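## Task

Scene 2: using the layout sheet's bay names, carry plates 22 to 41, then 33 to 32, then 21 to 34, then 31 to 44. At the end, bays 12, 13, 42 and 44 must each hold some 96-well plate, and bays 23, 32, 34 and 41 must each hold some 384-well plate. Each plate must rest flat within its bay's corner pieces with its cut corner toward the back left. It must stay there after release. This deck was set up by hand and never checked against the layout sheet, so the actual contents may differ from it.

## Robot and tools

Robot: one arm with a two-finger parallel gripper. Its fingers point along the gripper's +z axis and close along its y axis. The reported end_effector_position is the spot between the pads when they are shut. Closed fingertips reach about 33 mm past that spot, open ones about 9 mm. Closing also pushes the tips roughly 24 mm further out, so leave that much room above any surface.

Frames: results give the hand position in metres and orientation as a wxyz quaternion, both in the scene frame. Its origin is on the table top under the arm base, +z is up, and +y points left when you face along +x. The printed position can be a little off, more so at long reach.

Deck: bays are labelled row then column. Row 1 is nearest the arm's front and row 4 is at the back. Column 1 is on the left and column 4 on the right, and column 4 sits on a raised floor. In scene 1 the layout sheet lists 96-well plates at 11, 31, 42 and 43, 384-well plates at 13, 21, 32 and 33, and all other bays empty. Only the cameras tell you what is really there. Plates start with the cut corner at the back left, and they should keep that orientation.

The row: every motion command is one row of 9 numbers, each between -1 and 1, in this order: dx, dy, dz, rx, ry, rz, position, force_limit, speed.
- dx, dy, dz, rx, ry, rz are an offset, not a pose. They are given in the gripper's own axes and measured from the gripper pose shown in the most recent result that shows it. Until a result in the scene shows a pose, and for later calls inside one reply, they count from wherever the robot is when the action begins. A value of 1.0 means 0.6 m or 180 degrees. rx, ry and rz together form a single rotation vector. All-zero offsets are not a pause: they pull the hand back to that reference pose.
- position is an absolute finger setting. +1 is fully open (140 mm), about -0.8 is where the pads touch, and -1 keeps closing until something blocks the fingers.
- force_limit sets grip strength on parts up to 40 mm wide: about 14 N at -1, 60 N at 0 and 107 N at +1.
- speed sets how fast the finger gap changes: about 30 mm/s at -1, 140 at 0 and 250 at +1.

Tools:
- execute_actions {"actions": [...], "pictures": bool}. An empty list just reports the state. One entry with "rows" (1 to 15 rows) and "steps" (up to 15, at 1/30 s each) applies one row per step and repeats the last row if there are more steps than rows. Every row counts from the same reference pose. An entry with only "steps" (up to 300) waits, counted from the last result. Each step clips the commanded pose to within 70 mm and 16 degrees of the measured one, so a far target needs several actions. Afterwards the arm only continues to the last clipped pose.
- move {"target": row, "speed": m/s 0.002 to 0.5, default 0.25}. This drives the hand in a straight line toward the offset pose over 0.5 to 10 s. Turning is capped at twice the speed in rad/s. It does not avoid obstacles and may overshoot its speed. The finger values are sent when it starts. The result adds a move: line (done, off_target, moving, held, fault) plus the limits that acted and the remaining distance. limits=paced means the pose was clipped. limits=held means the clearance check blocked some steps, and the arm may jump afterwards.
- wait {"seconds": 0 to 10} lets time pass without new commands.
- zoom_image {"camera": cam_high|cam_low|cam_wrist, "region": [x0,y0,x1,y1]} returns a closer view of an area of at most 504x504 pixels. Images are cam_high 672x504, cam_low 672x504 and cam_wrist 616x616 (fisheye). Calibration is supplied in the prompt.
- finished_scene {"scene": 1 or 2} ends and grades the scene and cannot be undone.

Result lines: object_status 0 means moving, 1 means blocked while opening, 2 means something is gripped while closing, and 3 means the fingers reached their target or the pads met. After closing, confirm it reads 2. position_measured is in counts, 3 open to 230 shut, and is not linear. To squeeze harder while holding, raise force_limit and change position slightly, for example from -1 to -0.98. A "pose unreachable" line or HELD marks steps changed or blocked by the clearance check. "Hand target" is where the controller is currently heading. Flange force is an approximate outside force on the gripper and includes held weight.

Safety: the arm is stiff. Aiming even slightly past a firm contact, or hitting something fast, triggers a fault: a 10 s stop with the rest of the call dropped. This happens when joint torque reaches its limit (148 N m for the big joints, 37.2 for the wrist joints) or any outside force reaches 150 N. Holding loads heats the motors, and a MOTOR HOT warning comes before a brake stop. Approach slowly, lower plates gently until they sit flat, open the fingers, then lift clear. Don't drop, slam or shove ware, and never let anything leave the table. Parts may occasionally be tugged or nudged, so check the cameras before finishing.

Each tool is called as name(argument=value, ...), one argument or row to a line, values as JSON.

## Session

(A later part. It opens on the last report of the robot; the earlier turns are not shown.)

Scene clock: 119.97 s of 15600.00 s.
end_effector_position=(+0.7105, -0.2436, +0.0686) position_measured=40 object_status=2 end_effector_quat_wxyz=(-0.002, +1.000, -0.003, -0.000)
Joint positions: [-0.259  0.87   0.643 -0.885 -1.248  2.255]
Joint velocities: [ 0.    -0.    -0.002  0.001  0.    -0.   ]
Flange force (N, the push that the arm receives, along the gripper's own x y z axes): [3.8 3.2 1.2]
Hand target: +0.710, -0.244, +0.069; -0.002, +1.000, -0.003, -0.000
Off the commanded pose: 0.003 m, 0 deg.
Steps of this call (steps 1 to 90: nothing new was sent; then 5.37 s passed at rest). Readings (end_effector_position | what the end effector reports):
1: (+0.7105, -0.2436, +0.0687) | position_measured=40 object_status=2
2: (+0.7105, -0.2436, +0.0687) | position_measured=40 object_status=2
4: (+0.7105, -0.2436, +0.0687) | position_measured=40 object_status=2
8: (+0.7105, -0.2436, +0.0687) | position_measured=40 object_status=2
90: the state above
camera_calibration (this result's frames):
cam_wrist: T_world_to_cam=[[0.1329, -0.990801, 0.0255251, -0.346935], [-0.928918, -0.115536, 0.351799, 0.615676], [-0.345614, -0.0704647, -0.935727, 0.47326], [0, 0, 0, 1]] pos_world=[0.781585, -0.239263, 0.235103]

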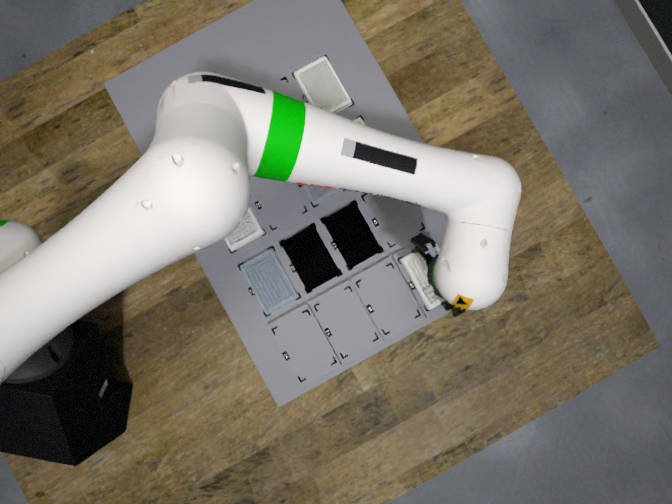

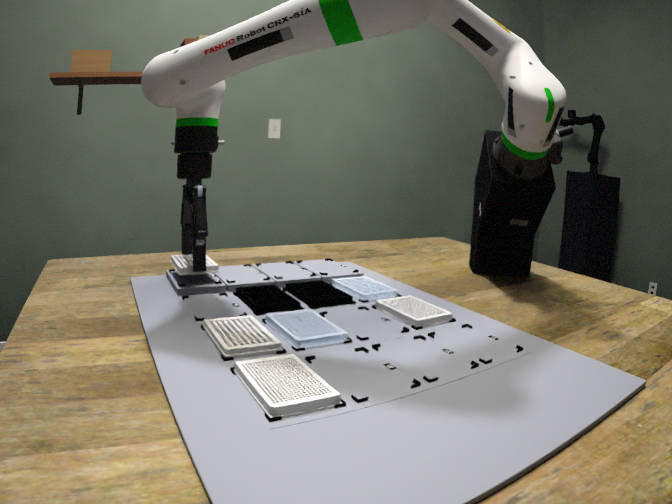

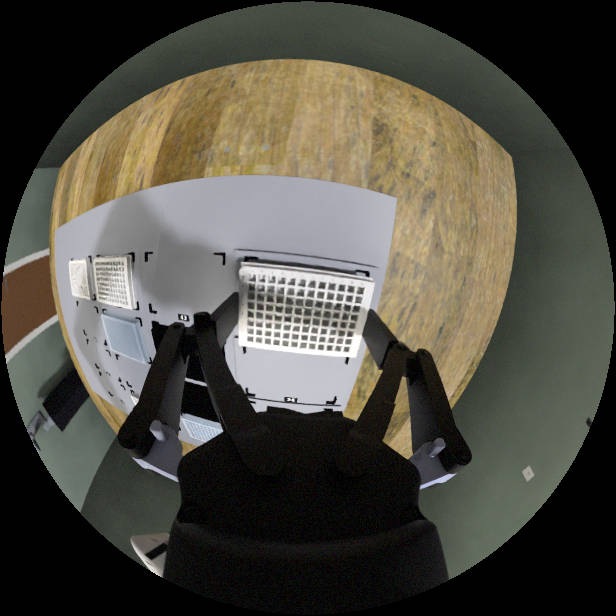

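move(
  target=[-0.0004, 0.0005, 0.0379, 0, 0, 0, -0.98, 0, -1],
  speed=0.04,
)

zoom_image(
  camera="cam_wrist",
  region=[220, 240, 400, 370],
)

zoom_image(
  camera="cam_low",
  region=[150, 230, 270, 310],
)

Scene clock: 125.20 s of 15600.00 s.
end_effector_position=(+0.7102, -0.2439, +0.0460) position_measured=40 object_status=2 end_effector_quat_wxyz=(-0.002, +1.000, -0.003, -0.000)
Joint positions: [-0.237  0.893  0.648 -0.89  -1.22   2.255]
Joint velocities: [ 0.     0.    -0.001 -0.003 -0.    -0.   ]
Flange force (N, the push that the arm receives, along the gripper's own x y z axes): [2.8 2.7 0.3]
Hand target: +0.710, -0.244, +0.046; -0.002, +1.000, -0.003, -0.000
Off the commanded pose: 0.000 m, 0 deg.
After step 90, 1.40 s passed at rest.
move: done
camera_calibration (this result's frames):
cam_wrist: T_world_to_cam=[[0.132905, -0.990799, 0.0255823, -0.346603], [-0.928923, -0.115522, 0.35179, 0.623426], [-0.345598, -0.0705185, -0.935729, 0.451941], [0, 0, 0, 1]] pos_world=[0.78137, -0.239525, 0.212446]

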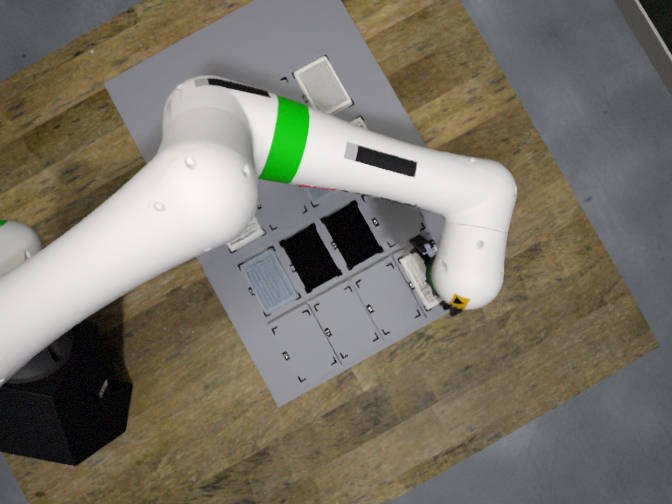

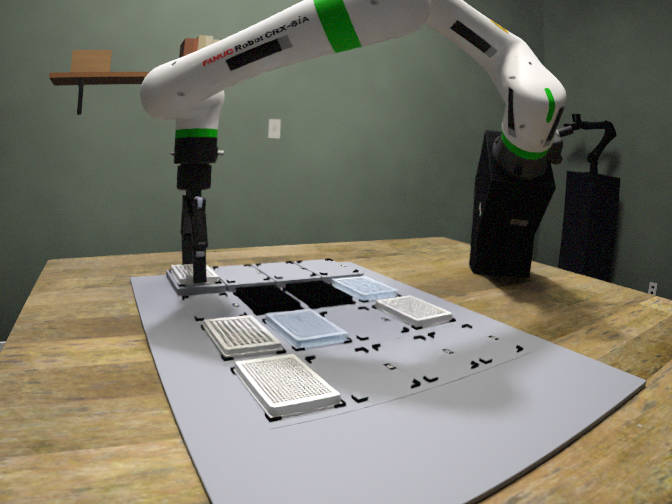

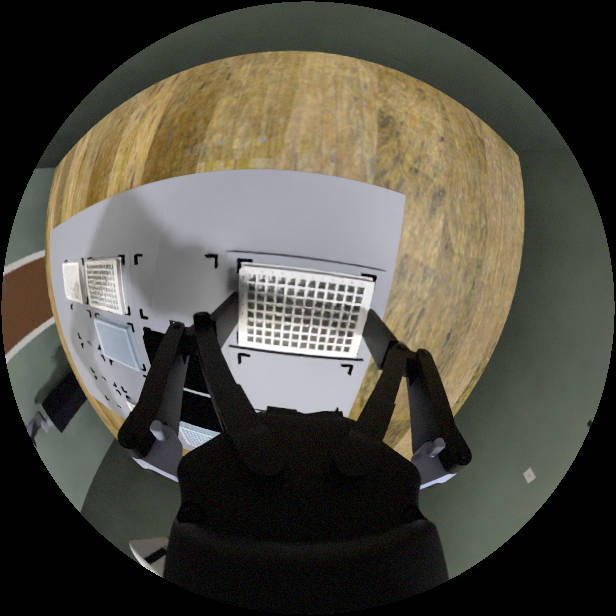

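Region (220, 240, 400, 370) of cam_wrist's 616x616 image, scaled by 2.800, with more detail than that image has.

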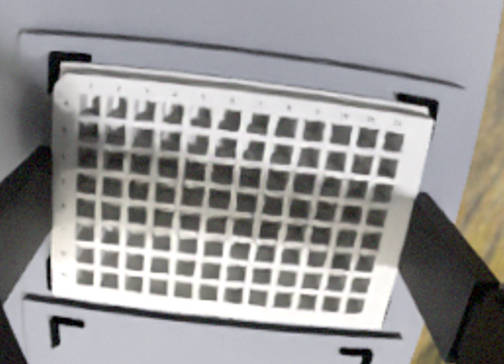

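Region (150, 230, 270, 310) of cam_low's 672x504 image, scaled by 4.200, with more detail than that image has.

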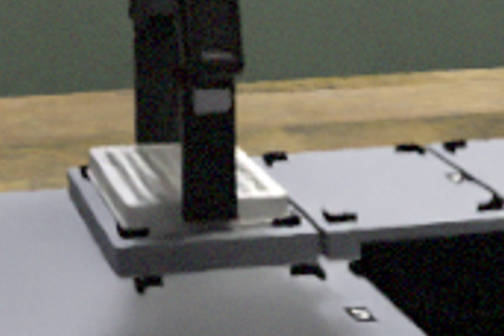

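move(
  target=[0, 0, 0.001, 0, 0, 0, 1, 0, -0.3],
  speed=0.01,
)

move(
  target=[0, 0, -0.0155, 0, 0, 0, 1, 0, -0.3],
  speed=0.08,
)

move(
  target=[-0.17977, -0.27275, 0.0, 0, 0, 0, 1, 0, -0.3],
  speed=0.25,
)

zoom_image(
  camera="cam_wrist",
  region=[220, 240, 280, 290],
)

zoom_image(
  camera="cam_wrist",
  region=[330, 250, 390, 300],
)

zoom_image(
  camera="cam_low",
  region=[150, 230, 330, 330],
)

Scene clock: 135.60 s of 15600.00 s.
end_effector_position=(+0.7102, -0.2439, +0.0454) position_measured=3 object_status=3 end_effector_quat_wxyz=(-0.002, +1.000, -0.003, -0.000)
Joint positions: [-0.237  0.894  0.648 -0.891 -1.219  2.255]
Joint velocities: [ 0.    -0.     0.    -0.001  0.001  0.   ]
Flange force (N, the push that the arm receives, along the gripper's own x y z axes): [1.6 1.3 0.5]
Hand target: +0.710, -0.244, +0.045; -0.002, +1.000, -0.003, -0.000
Off the commanded pose: 0.000 m, 0 deg.
After step 90, 6.70 s passed at rest.
move: done
camera_calibration (this result's frames):
cam_wrist: T_world_to_cam=[[0.132908, -0.990798, 0.0255828, -0.34659], [-0.928922, -0.115525, 0.351792, 0.623634], [-0.345599, -0.0705205, -0.935729, 0.451381], [0, 0, 0, 1]] pos_world=[0.781369, -0.239524, 0.211848]

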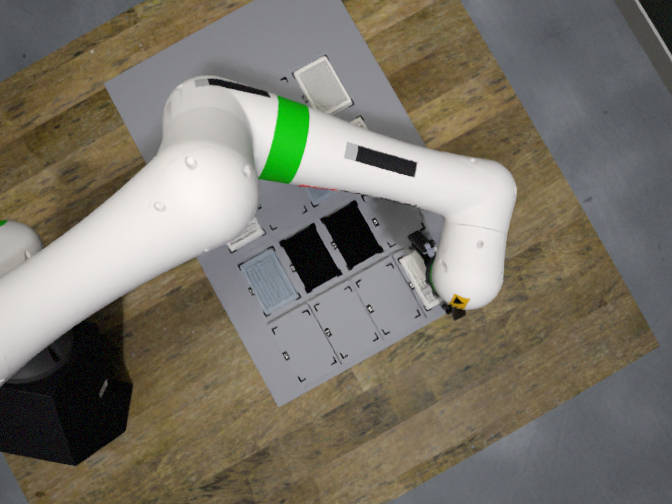

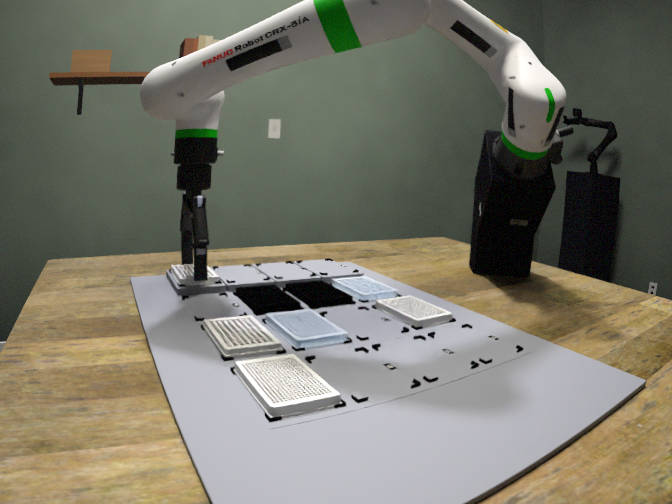

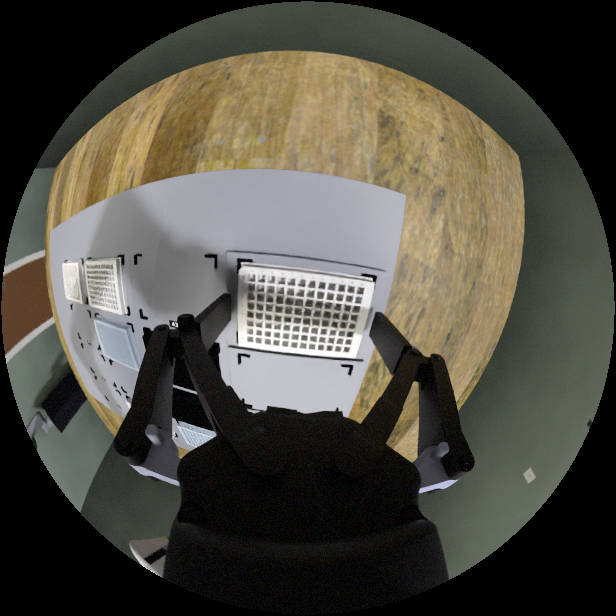

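Scene clock: 136.30 s of 15600.00 s.
end_effector_position=(+0.7102, -0.2439, +0.0547) position_measured=3 object_status=3 end_effector_quat_wxyz=(-0.002, +1.000, -0.003, -0.000)
Joint positions: [-0.246  0.884  0.646 -0.888 -1.23   2.255]
Joint velocities: [ 0.    -0.    -0.001  0.001  0.     0.   ]
Flange force (N, the push that the arm receives, along the gripper's own x y z axes): [3.2 2.7 1.0]
Hand target: +0.710, -0.244, +0.055; -0.002, +1.000, -0.003, -0.000
Off the commanded pose: 0.000 m, 0 deg.
move: done
camera_calibration (this result's frames):
cam_wrist: T_world_to_cam=[[0.132885, -0.990802, 0.0255538, -0.346817], [-0.928925, -0.115513, 0.351789, 0.620371], [-0.345602, -0.070485, -0.93573, 0.460055], [0, 0, 0, 1]] pos_world=[0.78136, -0.239539, 0.22111]

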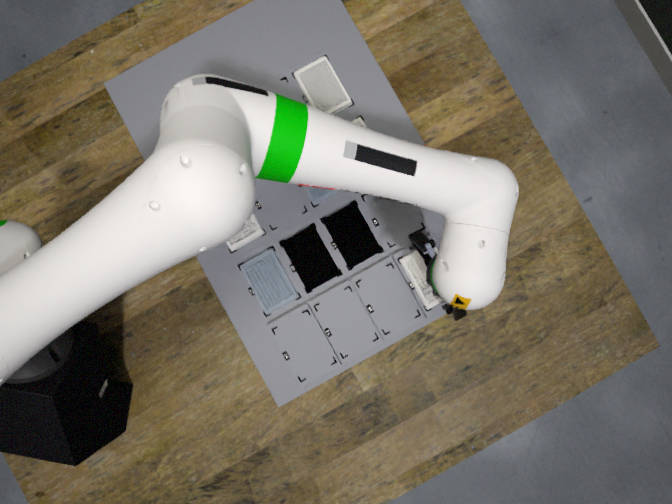

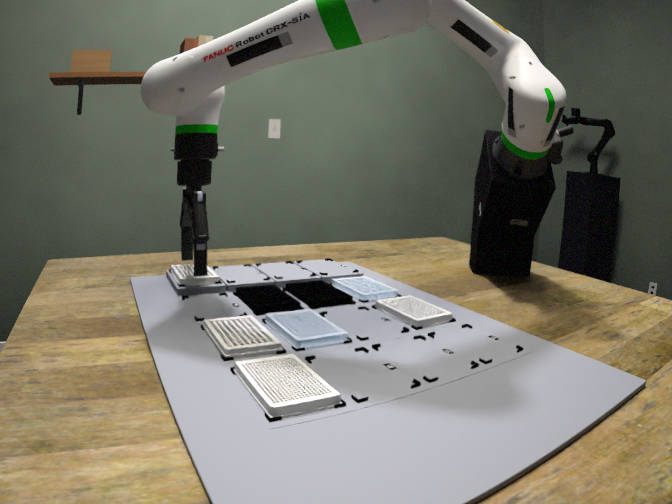

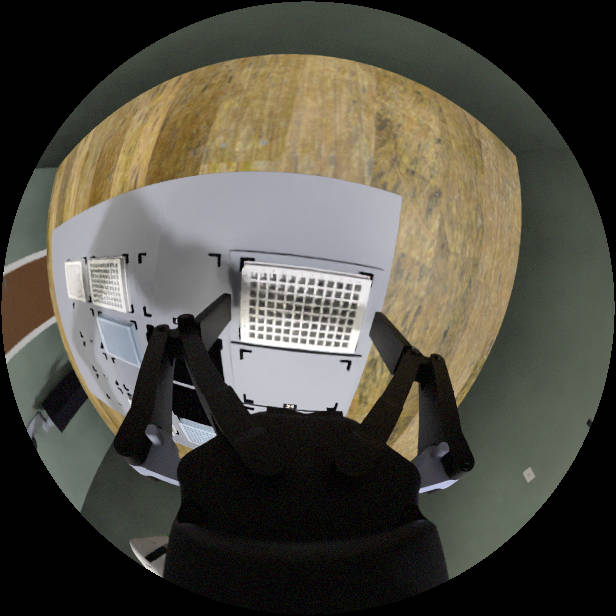

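Scene clock: 137.57 s of 15600.00 s.
end_effector_position=(+0.6024, -0.0802, +0.0549) position_measured=3 object_status=3 end_effector_quat_wxyz=(-0.002, +1.000, -0.003, -0.000)
Joint positions: [-0.1    0.451  0.058 -0.952 -1.027  2.297]
Joint velocities: [ 0.002 -0.001 -0.001 -0.     0.001 -0.001]
Flange force (N, the push that the arm receives, along the gripper's own x y z axes): [4.6 1.3 -0.8]
Hand target: +0.602, -0.080, +0.055; -0.002, +1.000, -0.003, -0.000
Off the commanded pose: 0.001 m, 0 deg.
move: done
camera_calibration (this result's frames):
cam_wrist: T_world_to_cam=[[0.132593, -0.99084, 0.025612, -0.170082], [-0.928967, -0.11522, 0.351772, 0.539089], [-0.345599, -0.0704351, -0.935735, 0.434568], [0, 0, 0, 1]] pos_world=[0.673534, -0.0758015, 0.22136]

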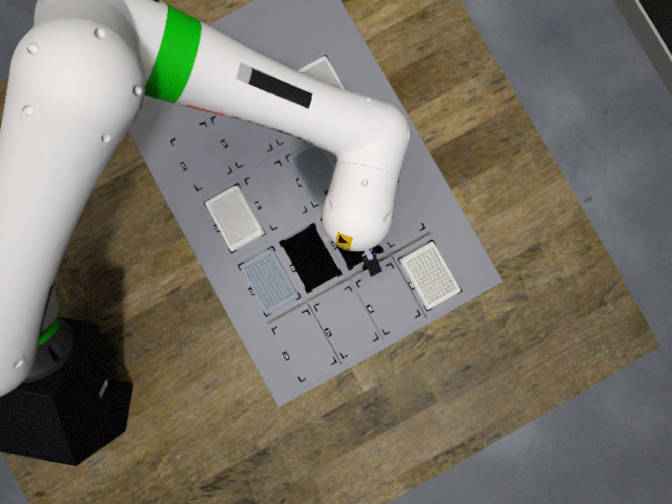

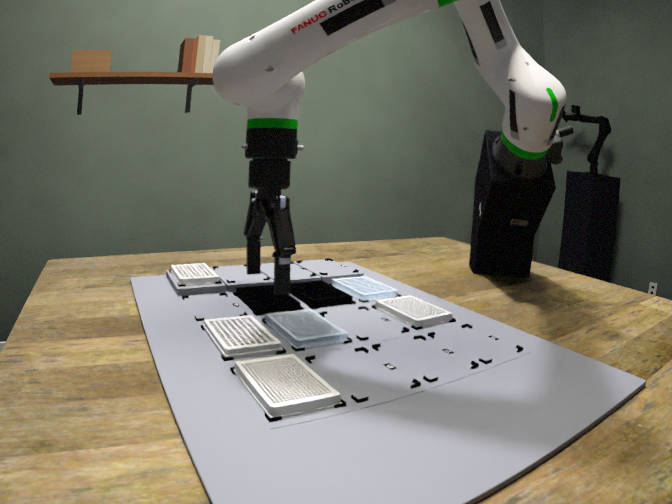

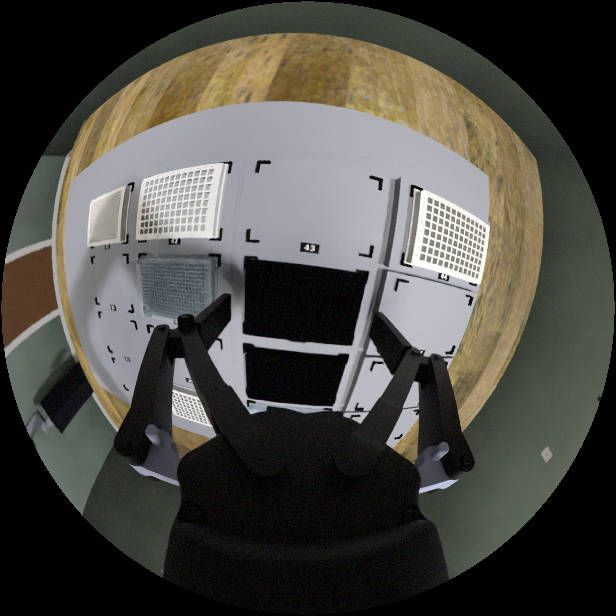

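Region (220, 240, 280, 290) of cam_wrist's 616x616 image, scaled by 8.400, with more detail than that image has.

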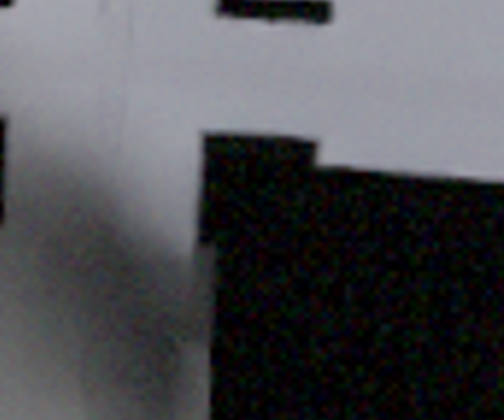

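Region (330, 250, 390, 300) of cam_wrist's 616x616 image, scaled by 8.400, with more detail than that image has.

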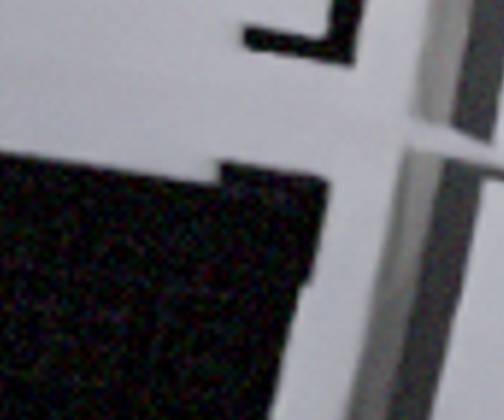

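Region (150, 230, 330, 330) of cam_low's 672x504 image, scaled by 2.800, with more detail than that image has.

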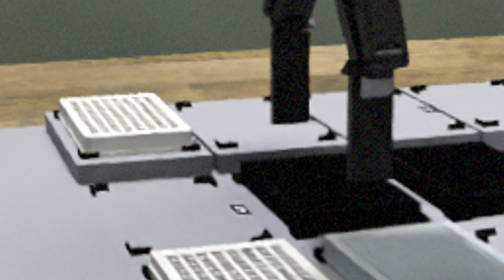

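zoom_image(
  camera="cam_wrist",
  region=[235, 250, 375, 410],
)

zoom_image(
  camera="cam_high",
  region=[190, 170, 370, 330],
)

zoom_image(
  camera="cam_wrist",
  region=[390, 170, 500, 300],
)

Region (235, 250, 375, 410) of cam_wrist's 616x616 image, scaled by 3.150, with more detail than that image has; it fills the left 441 columns of this view, and the rest is white.

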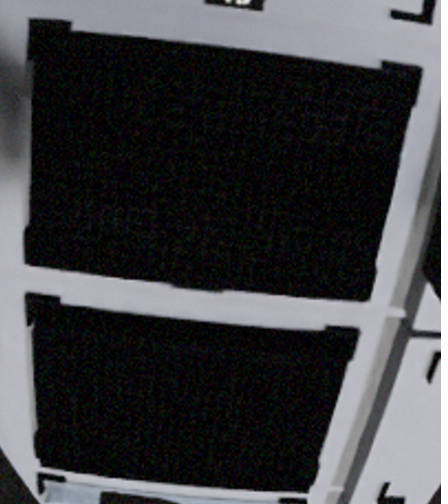

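Region (190, 170, 370, 330) of cam_high's 672x504 image, scaled by 2.800, with more detail than that image has.

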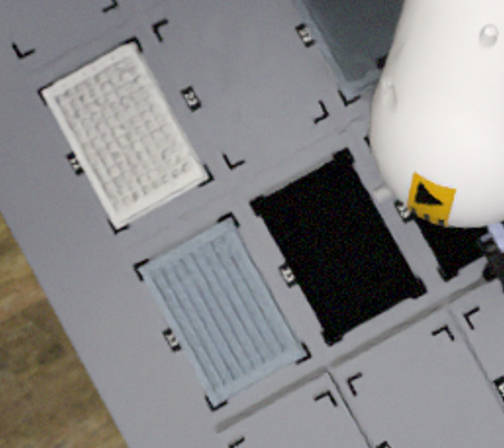

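Region (390, 170, 500, 300) of cam_wrist's 616x616 image, scaled by 3.877, with more detail than that image has; it fills the left 426 columns of this view, and the rest is white.

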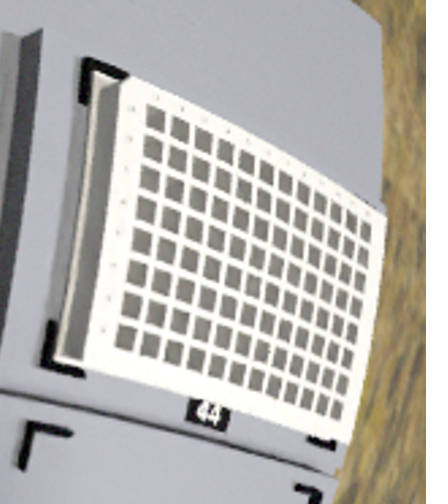

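move(
  target=[0.0004, -0.0003, 0.0382, 0, 0, 0, 1, 0, -0.3],
  speed=0.08,
)

move(
  target=[0, 0, 0, 0, 0, 0, -1, -0.7, -1],
  speed=0.01,
)

zoom_image(
  camera="cam_low",
  region=[210, 240, 350, 330],
)

Scene clock: 146.27 s of 15600.00 s.
end_effector_position=(+0.6027, -0.0800, +0.0321) position_measured=3 object_status=3 end_effector_quat_wxyz=(-0.002, +1.000, -0.003, -0.000)
Joint positions: [-0.073  0.482  0.067 -0.965 -0.993  2.302]
Joint velocities: [ 0.     0.001  0.002 -0.     0.002 -0.   ]
Flange force (N, the push that the arm receives, along the gripper's own x y z axes): [2.4 1.9 1.6]
Hand target: +0.603, -0.080, +0.032; -0.002, +1.000, -0.003, -0.000
Off the commanded pose: 0.000 m, 0 deg.
After step 90, 4.97 s passed at rest.
move: done
camera_calibration (this result's frames):
cam_wrist: T_world_to_cam=[[0.132583, -0.99084, 0.0256661, -0.169321], [-0.928972, -0.115192, 0.35177, 0.5474], [-0.345591, -0.0704816, -0.935735, 0.413292], [0, 0, 0, 1]] pos_world=[0.673799, -0.0755841, 0.198519]

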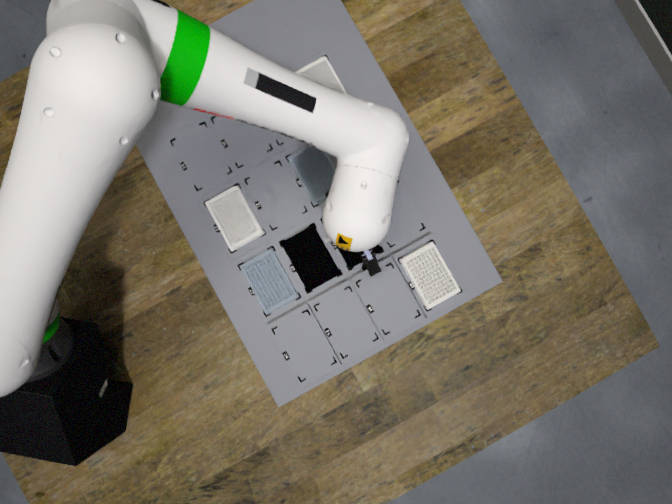

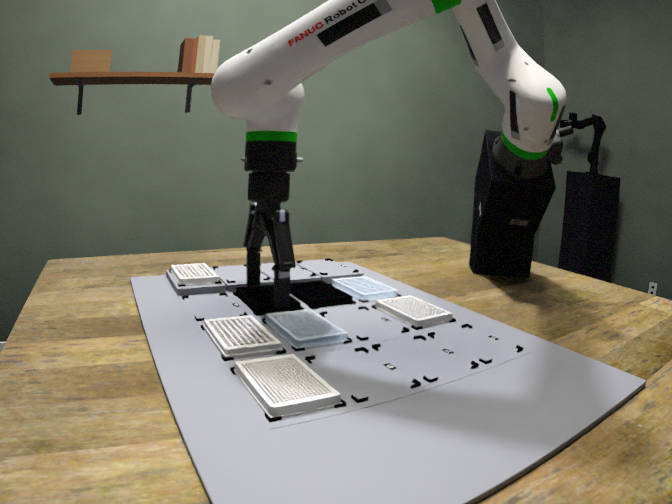

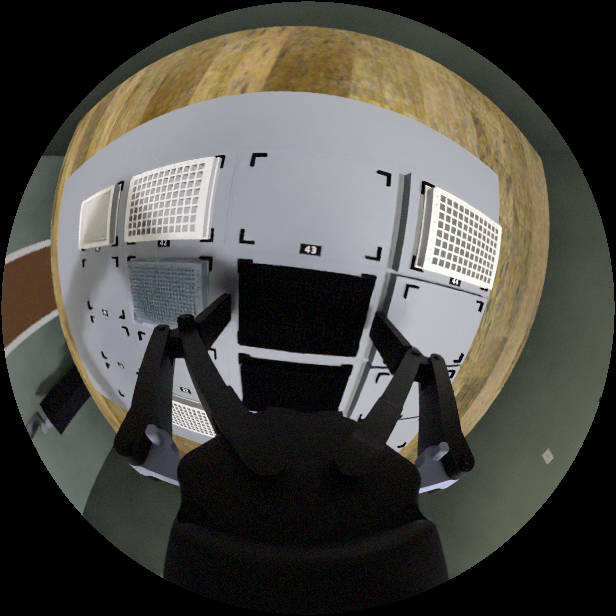

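Scene clock: 147.17 s of 15600.00 s.
end_effector_position=(+0.6027, -0.0800, +0.0320) position_measured=36 object_status=2 end_effector_quat_wxyz=(-0.002, +1.000, -0.003, -0.000)
Joint positions: [-0.073  0.482  0.067 -0.965 -0.993  2.302]
Joint velocities: [-0.     0.     0.001  0.    -0.001 -0.   ]
Flange force (N, the push that the arm receives, along the gripper's own x y z axes): [-1.2 -0.9 -21.6]
Hand target: +0.603, -0.080, +0.032; -0.002, +1.000, -0.003, -0.000
Off the commanded pose: 0.000 m, 0 deg.
move: done
camera_calibration (this result's frames):
cam_wrist: T_world_to_cam=[[0.132603, -0.990837, 0.0256694, -0.169332], [-0.928977, -0.115212, 0.35175, 0.547424], [-0.345569, -0.0704893, -0.935742, 0.413279], [0, 0, 0, 1]] pos_world=[0.673815, -0.0755788, 0.198513]

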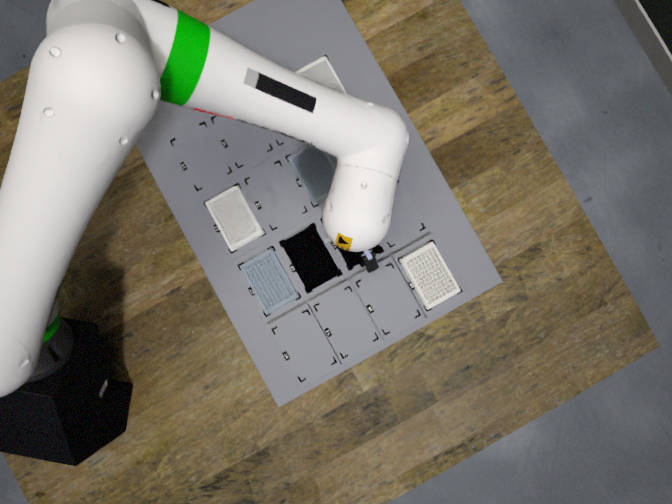

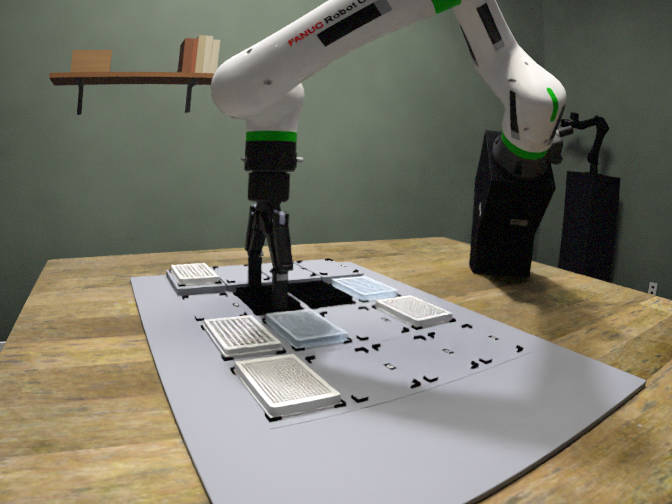

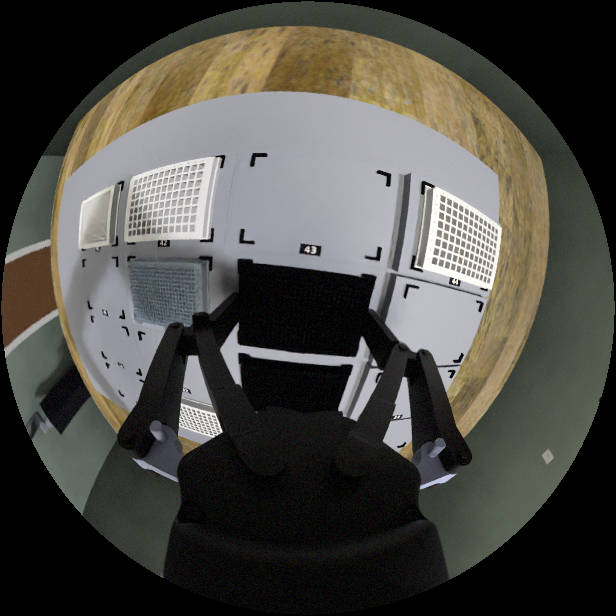

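Region (210, 240, 350, 330) of cam_low's 672x504 image, scaled by 3.600, with more detail than that image has; it fills the top 324 rows of this view, and the rest is white.

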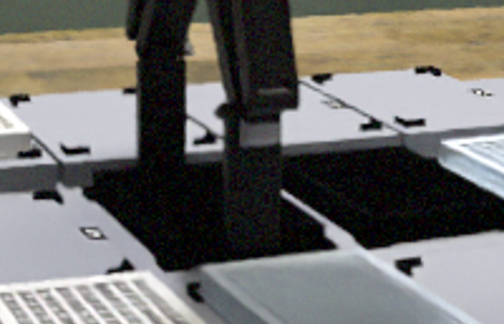

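move(
  target=[0, 0, -0.0402, 0, 0, 0, -0.98, 0, -1],
  speed=0.08,
)

zoom_image(
  camera="cam_wrist",
  region=[220, 240, 280, 290],
)

zoom_image(
  camera="cam_wrist",
  region=[330, 250, 390, 300],
)

move(
  target=[0.0011, 0.2736, -0.0241, 0, 0, 0, -0.98, 0, -1],
  speed=0.25,
)

zoom_image(
  camera="cam_wrist",
  region=[220, 240, 280, 290],
)

zoom_image(
  camera="cam_wrist",
  region=[330, 250, 390, 300],
)

zoom_image(
  camera="cam_low",
  region=[180, 230, 320, 310],
)

Scene clock: 151.93 s of 15600.00 s.
end_effector_position=(+0.6027, -0.0800, +0.0561) position_measured=40 object_status=2 end_effector_quat_wxyz=(-0.002, +1.000, -0.003, -0.000)
Joint positions: [-0.101  0.449  0.059 -0.951 -1.029  2.296]
Joint velocities: [-0.    -0.001 -0.     0.001 -0.001 -0.   ]
Flange force (N, the push that the arm receives, along the gripper's own x y z axes): [1.0 3.7 -0.3]
Hand target: +0.603, -0.080, +0.056; -0.002, +1.000, -0.003, -0.000
Off the commanded pose: 0.000 m, 0 deg.
After step 90, 1.03 s passed at rest.
move: done
camera_calibration (this result's frames):
cam_wrist: T_world_to_cam=[[0.132612, -0.990837, 0.0256136, -0.169979], [-0.928971, -0.115239, 0.351756, 0.538931], [-0.345581, -0.0704414, -0.935741, 0.435769], [0, 0, 0, 1]] pos_world=[0.673786, -0.075619, 0.222549]

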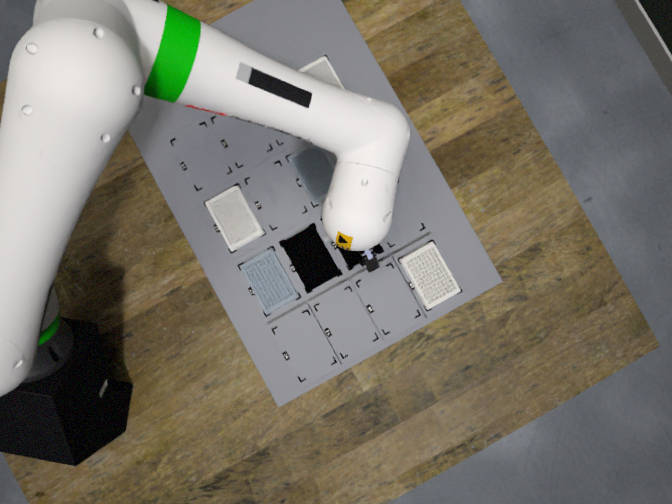

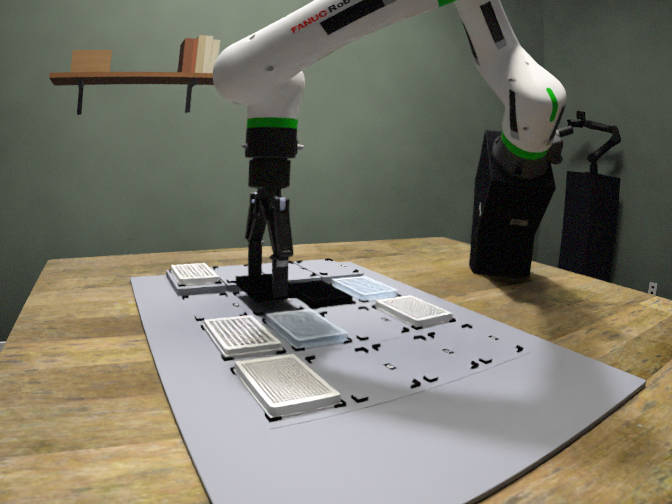

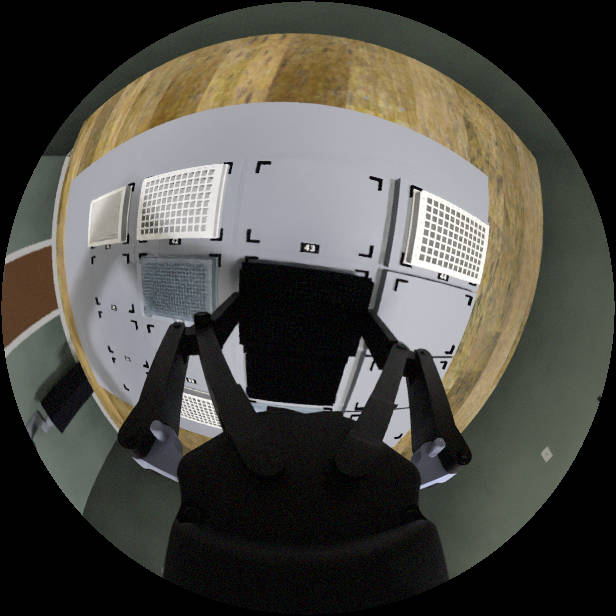

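Region (220, 240, 280, 290) of cam_wrist's 616x616 image, scaled by 8.400, with more detail than that image has.

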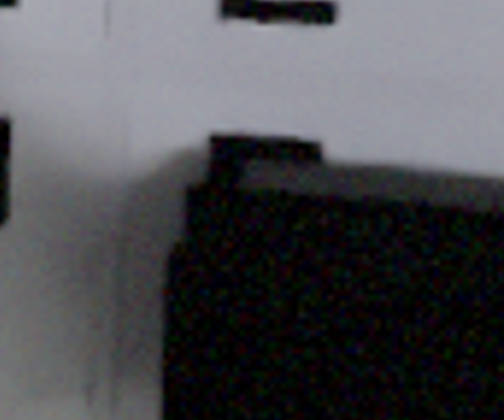

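Region (330, 250, 390, 300) of cam_wrist's 616x616 image, scaled by 8.400, with more detail than that image has.

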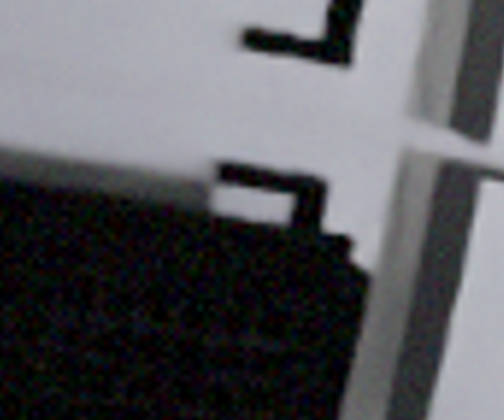

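Scene clock: 153.03 s of 15600.00 s.
end_effector_position=(+0.6033, -0.2439, +0.0702) position_measured=40 object_status=2 end_effector_quat_wxyz=(-0.002, +1.000, -0.003, +0.000)
Joint positions: [-0.309  0.748  0.305 -0.947 -1.152  2.47 ]
Joint velocities: [-0.001  0.002  0.001 -0.    -0.    -0.   ]
Flange force (N, the push that the arm receives, along the gripper's own x y z axes): [3.9 3.9 1.6]
Hand target: +0.603, -0.244, +0.070; -0.002, +1.000, -0.003, +0.000
Off the commanded pose: 0.001 m, 0 deg.
move: done
camera_calibration (this result's frames):
cam_wrist: T_world_to_cam=[[0.132803, -0.990816, 0.0254463, -0.332898], [-0.929084, -0.115505, 0.35137, 0.515707], [-0.345204, -0.0703049, -0.935891, 0.437458], [0, 0, 0, 1]] pos_world=[0.674357, -0.239518, 0.23668]

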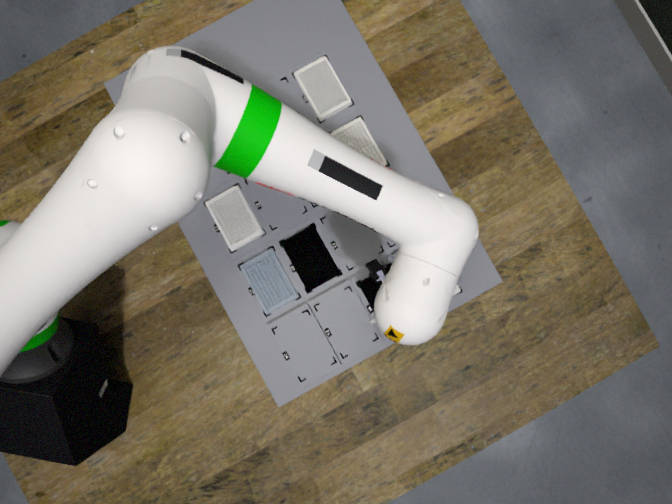

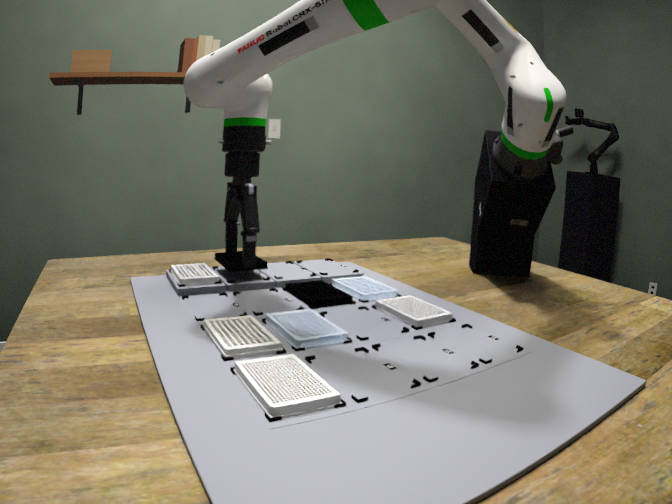

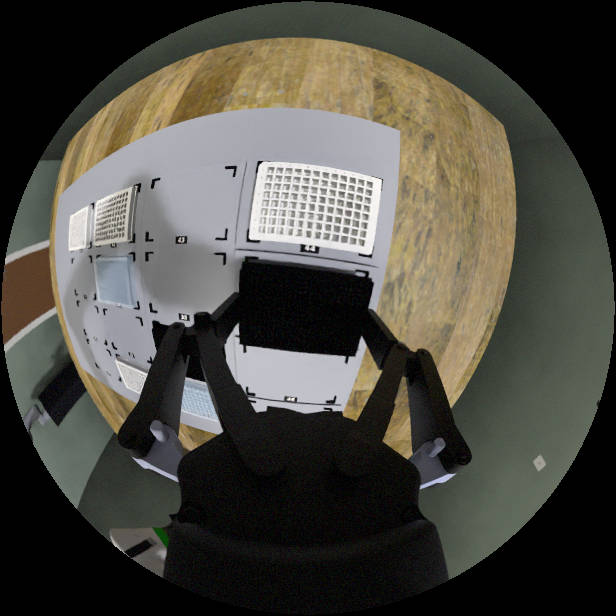

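Region (220, 240, 280, 290) of cam_wrist's 616x616 image, scaled by 8.400, with more detail than that image has.

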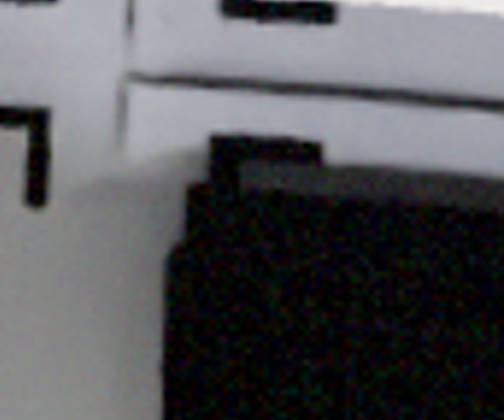

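Region (330, 250, 390, 300) of cam_wrist's 616x616 image, scaled by 8.400, with more detail than that image has.

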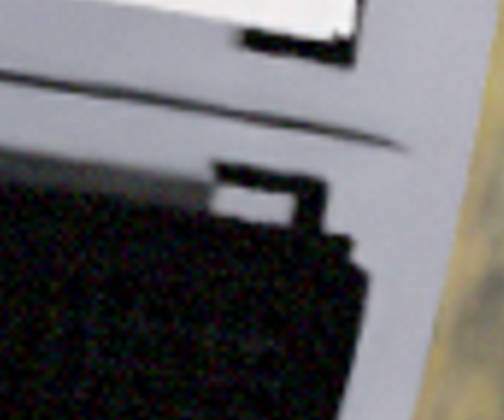

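Region (180, 230, 320, 310) of cam_low's 672x504 image, scaled by 3.600, with more detail than that image has; it fills the top 288 rows of this view, and the rest is white.

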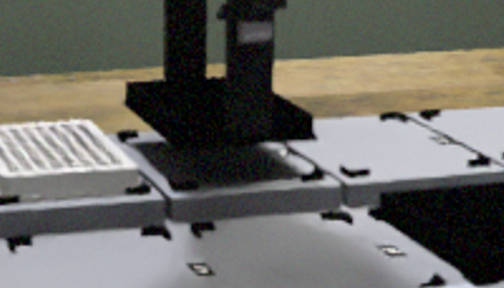

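move(
  target=[-0.0001, 0.0001, 0.0381, 0, 0, 0, -0.98, 0, -1],
  speed=0.04,
)

zoom_image(
  camera="cam_wrist",
  region=[220, 240, 400, 370],
)

zoom_image(
  camera="cam_low",
  region=[180, 230, 320, 310],
)

Scene clock: 155.77 s of 15600.00 s.
end_effector_position=(+0.6033, -0.2439, +0.0474) position_measured=40 object_status=2 end_effector_quat_wxyz=(-0.002, +1.000, -0.003, +0.000)
Joint positions: [-0.284  0.774  0.31  -0.96  -1.123  2.474]
Joint velocities: [ 0.     0.    -0.001 -0.001  0.001 -0.   ]
Flange force (N, the push that the arm receives, along the gripper's own x y z axes): [0.5 0.7 -1.5]
Hand target: +0.603, -0.244, +0.047; -0.002, +1.000, -0.003, +0.000
Off the commanded pose: 0.000 m, 0 deg.
move: done
camera_calibration (this result's frames):
cam_wrist: T_world_to_cam=[[0.13281, -0.990813, 0.0255237, -0.332363], [-0.929085, -0.115485, 0.351375, 0.523676], [-0.345199, -0.0703799, -0.935887, 0.416122], [0, 0, 0, 1]] pos_world=[0.674326, -0.239547, 0.21392]

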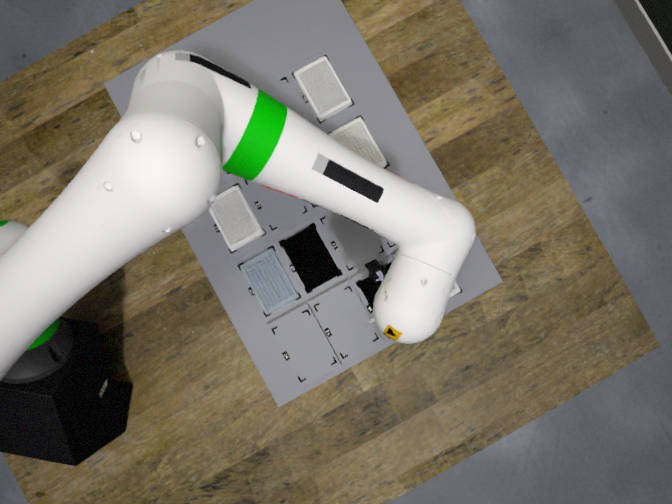

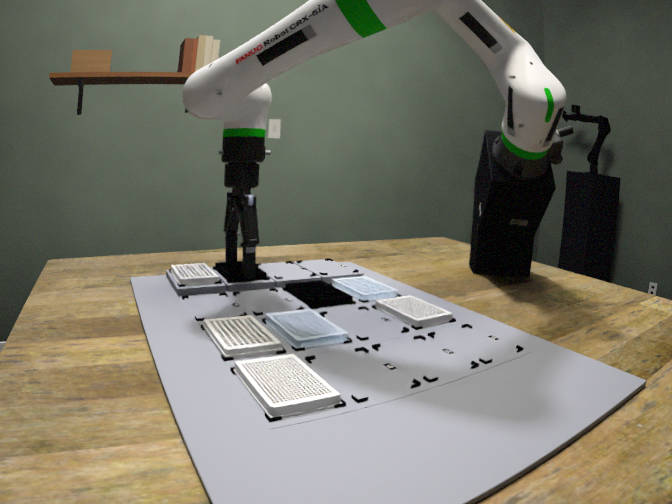

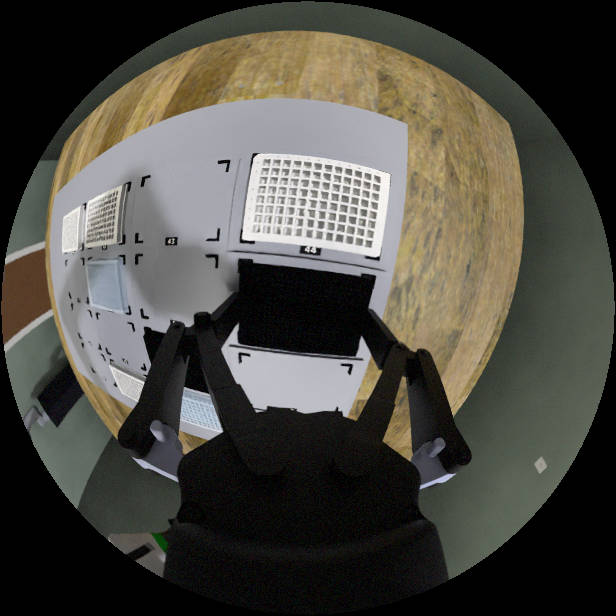

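Region (220, 240, 400, 370) of cam_wrist's 616x616 image, scaled by 2.800, with more detail than that image has.

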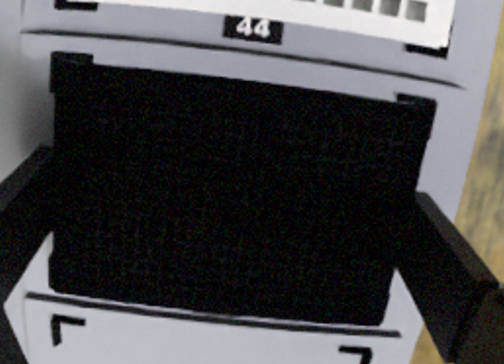

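Region (180, 230, 320, 310) of cam_low's 672x504 image, scaled by 3.600, with more detail than that image has; it fills the top 288 rows of this view, and the rest is white.

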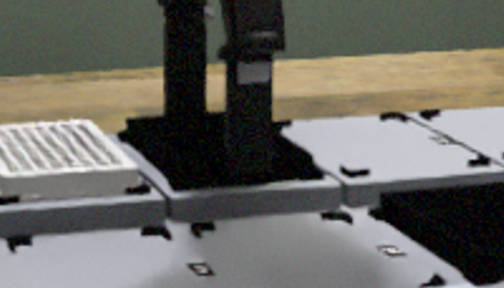

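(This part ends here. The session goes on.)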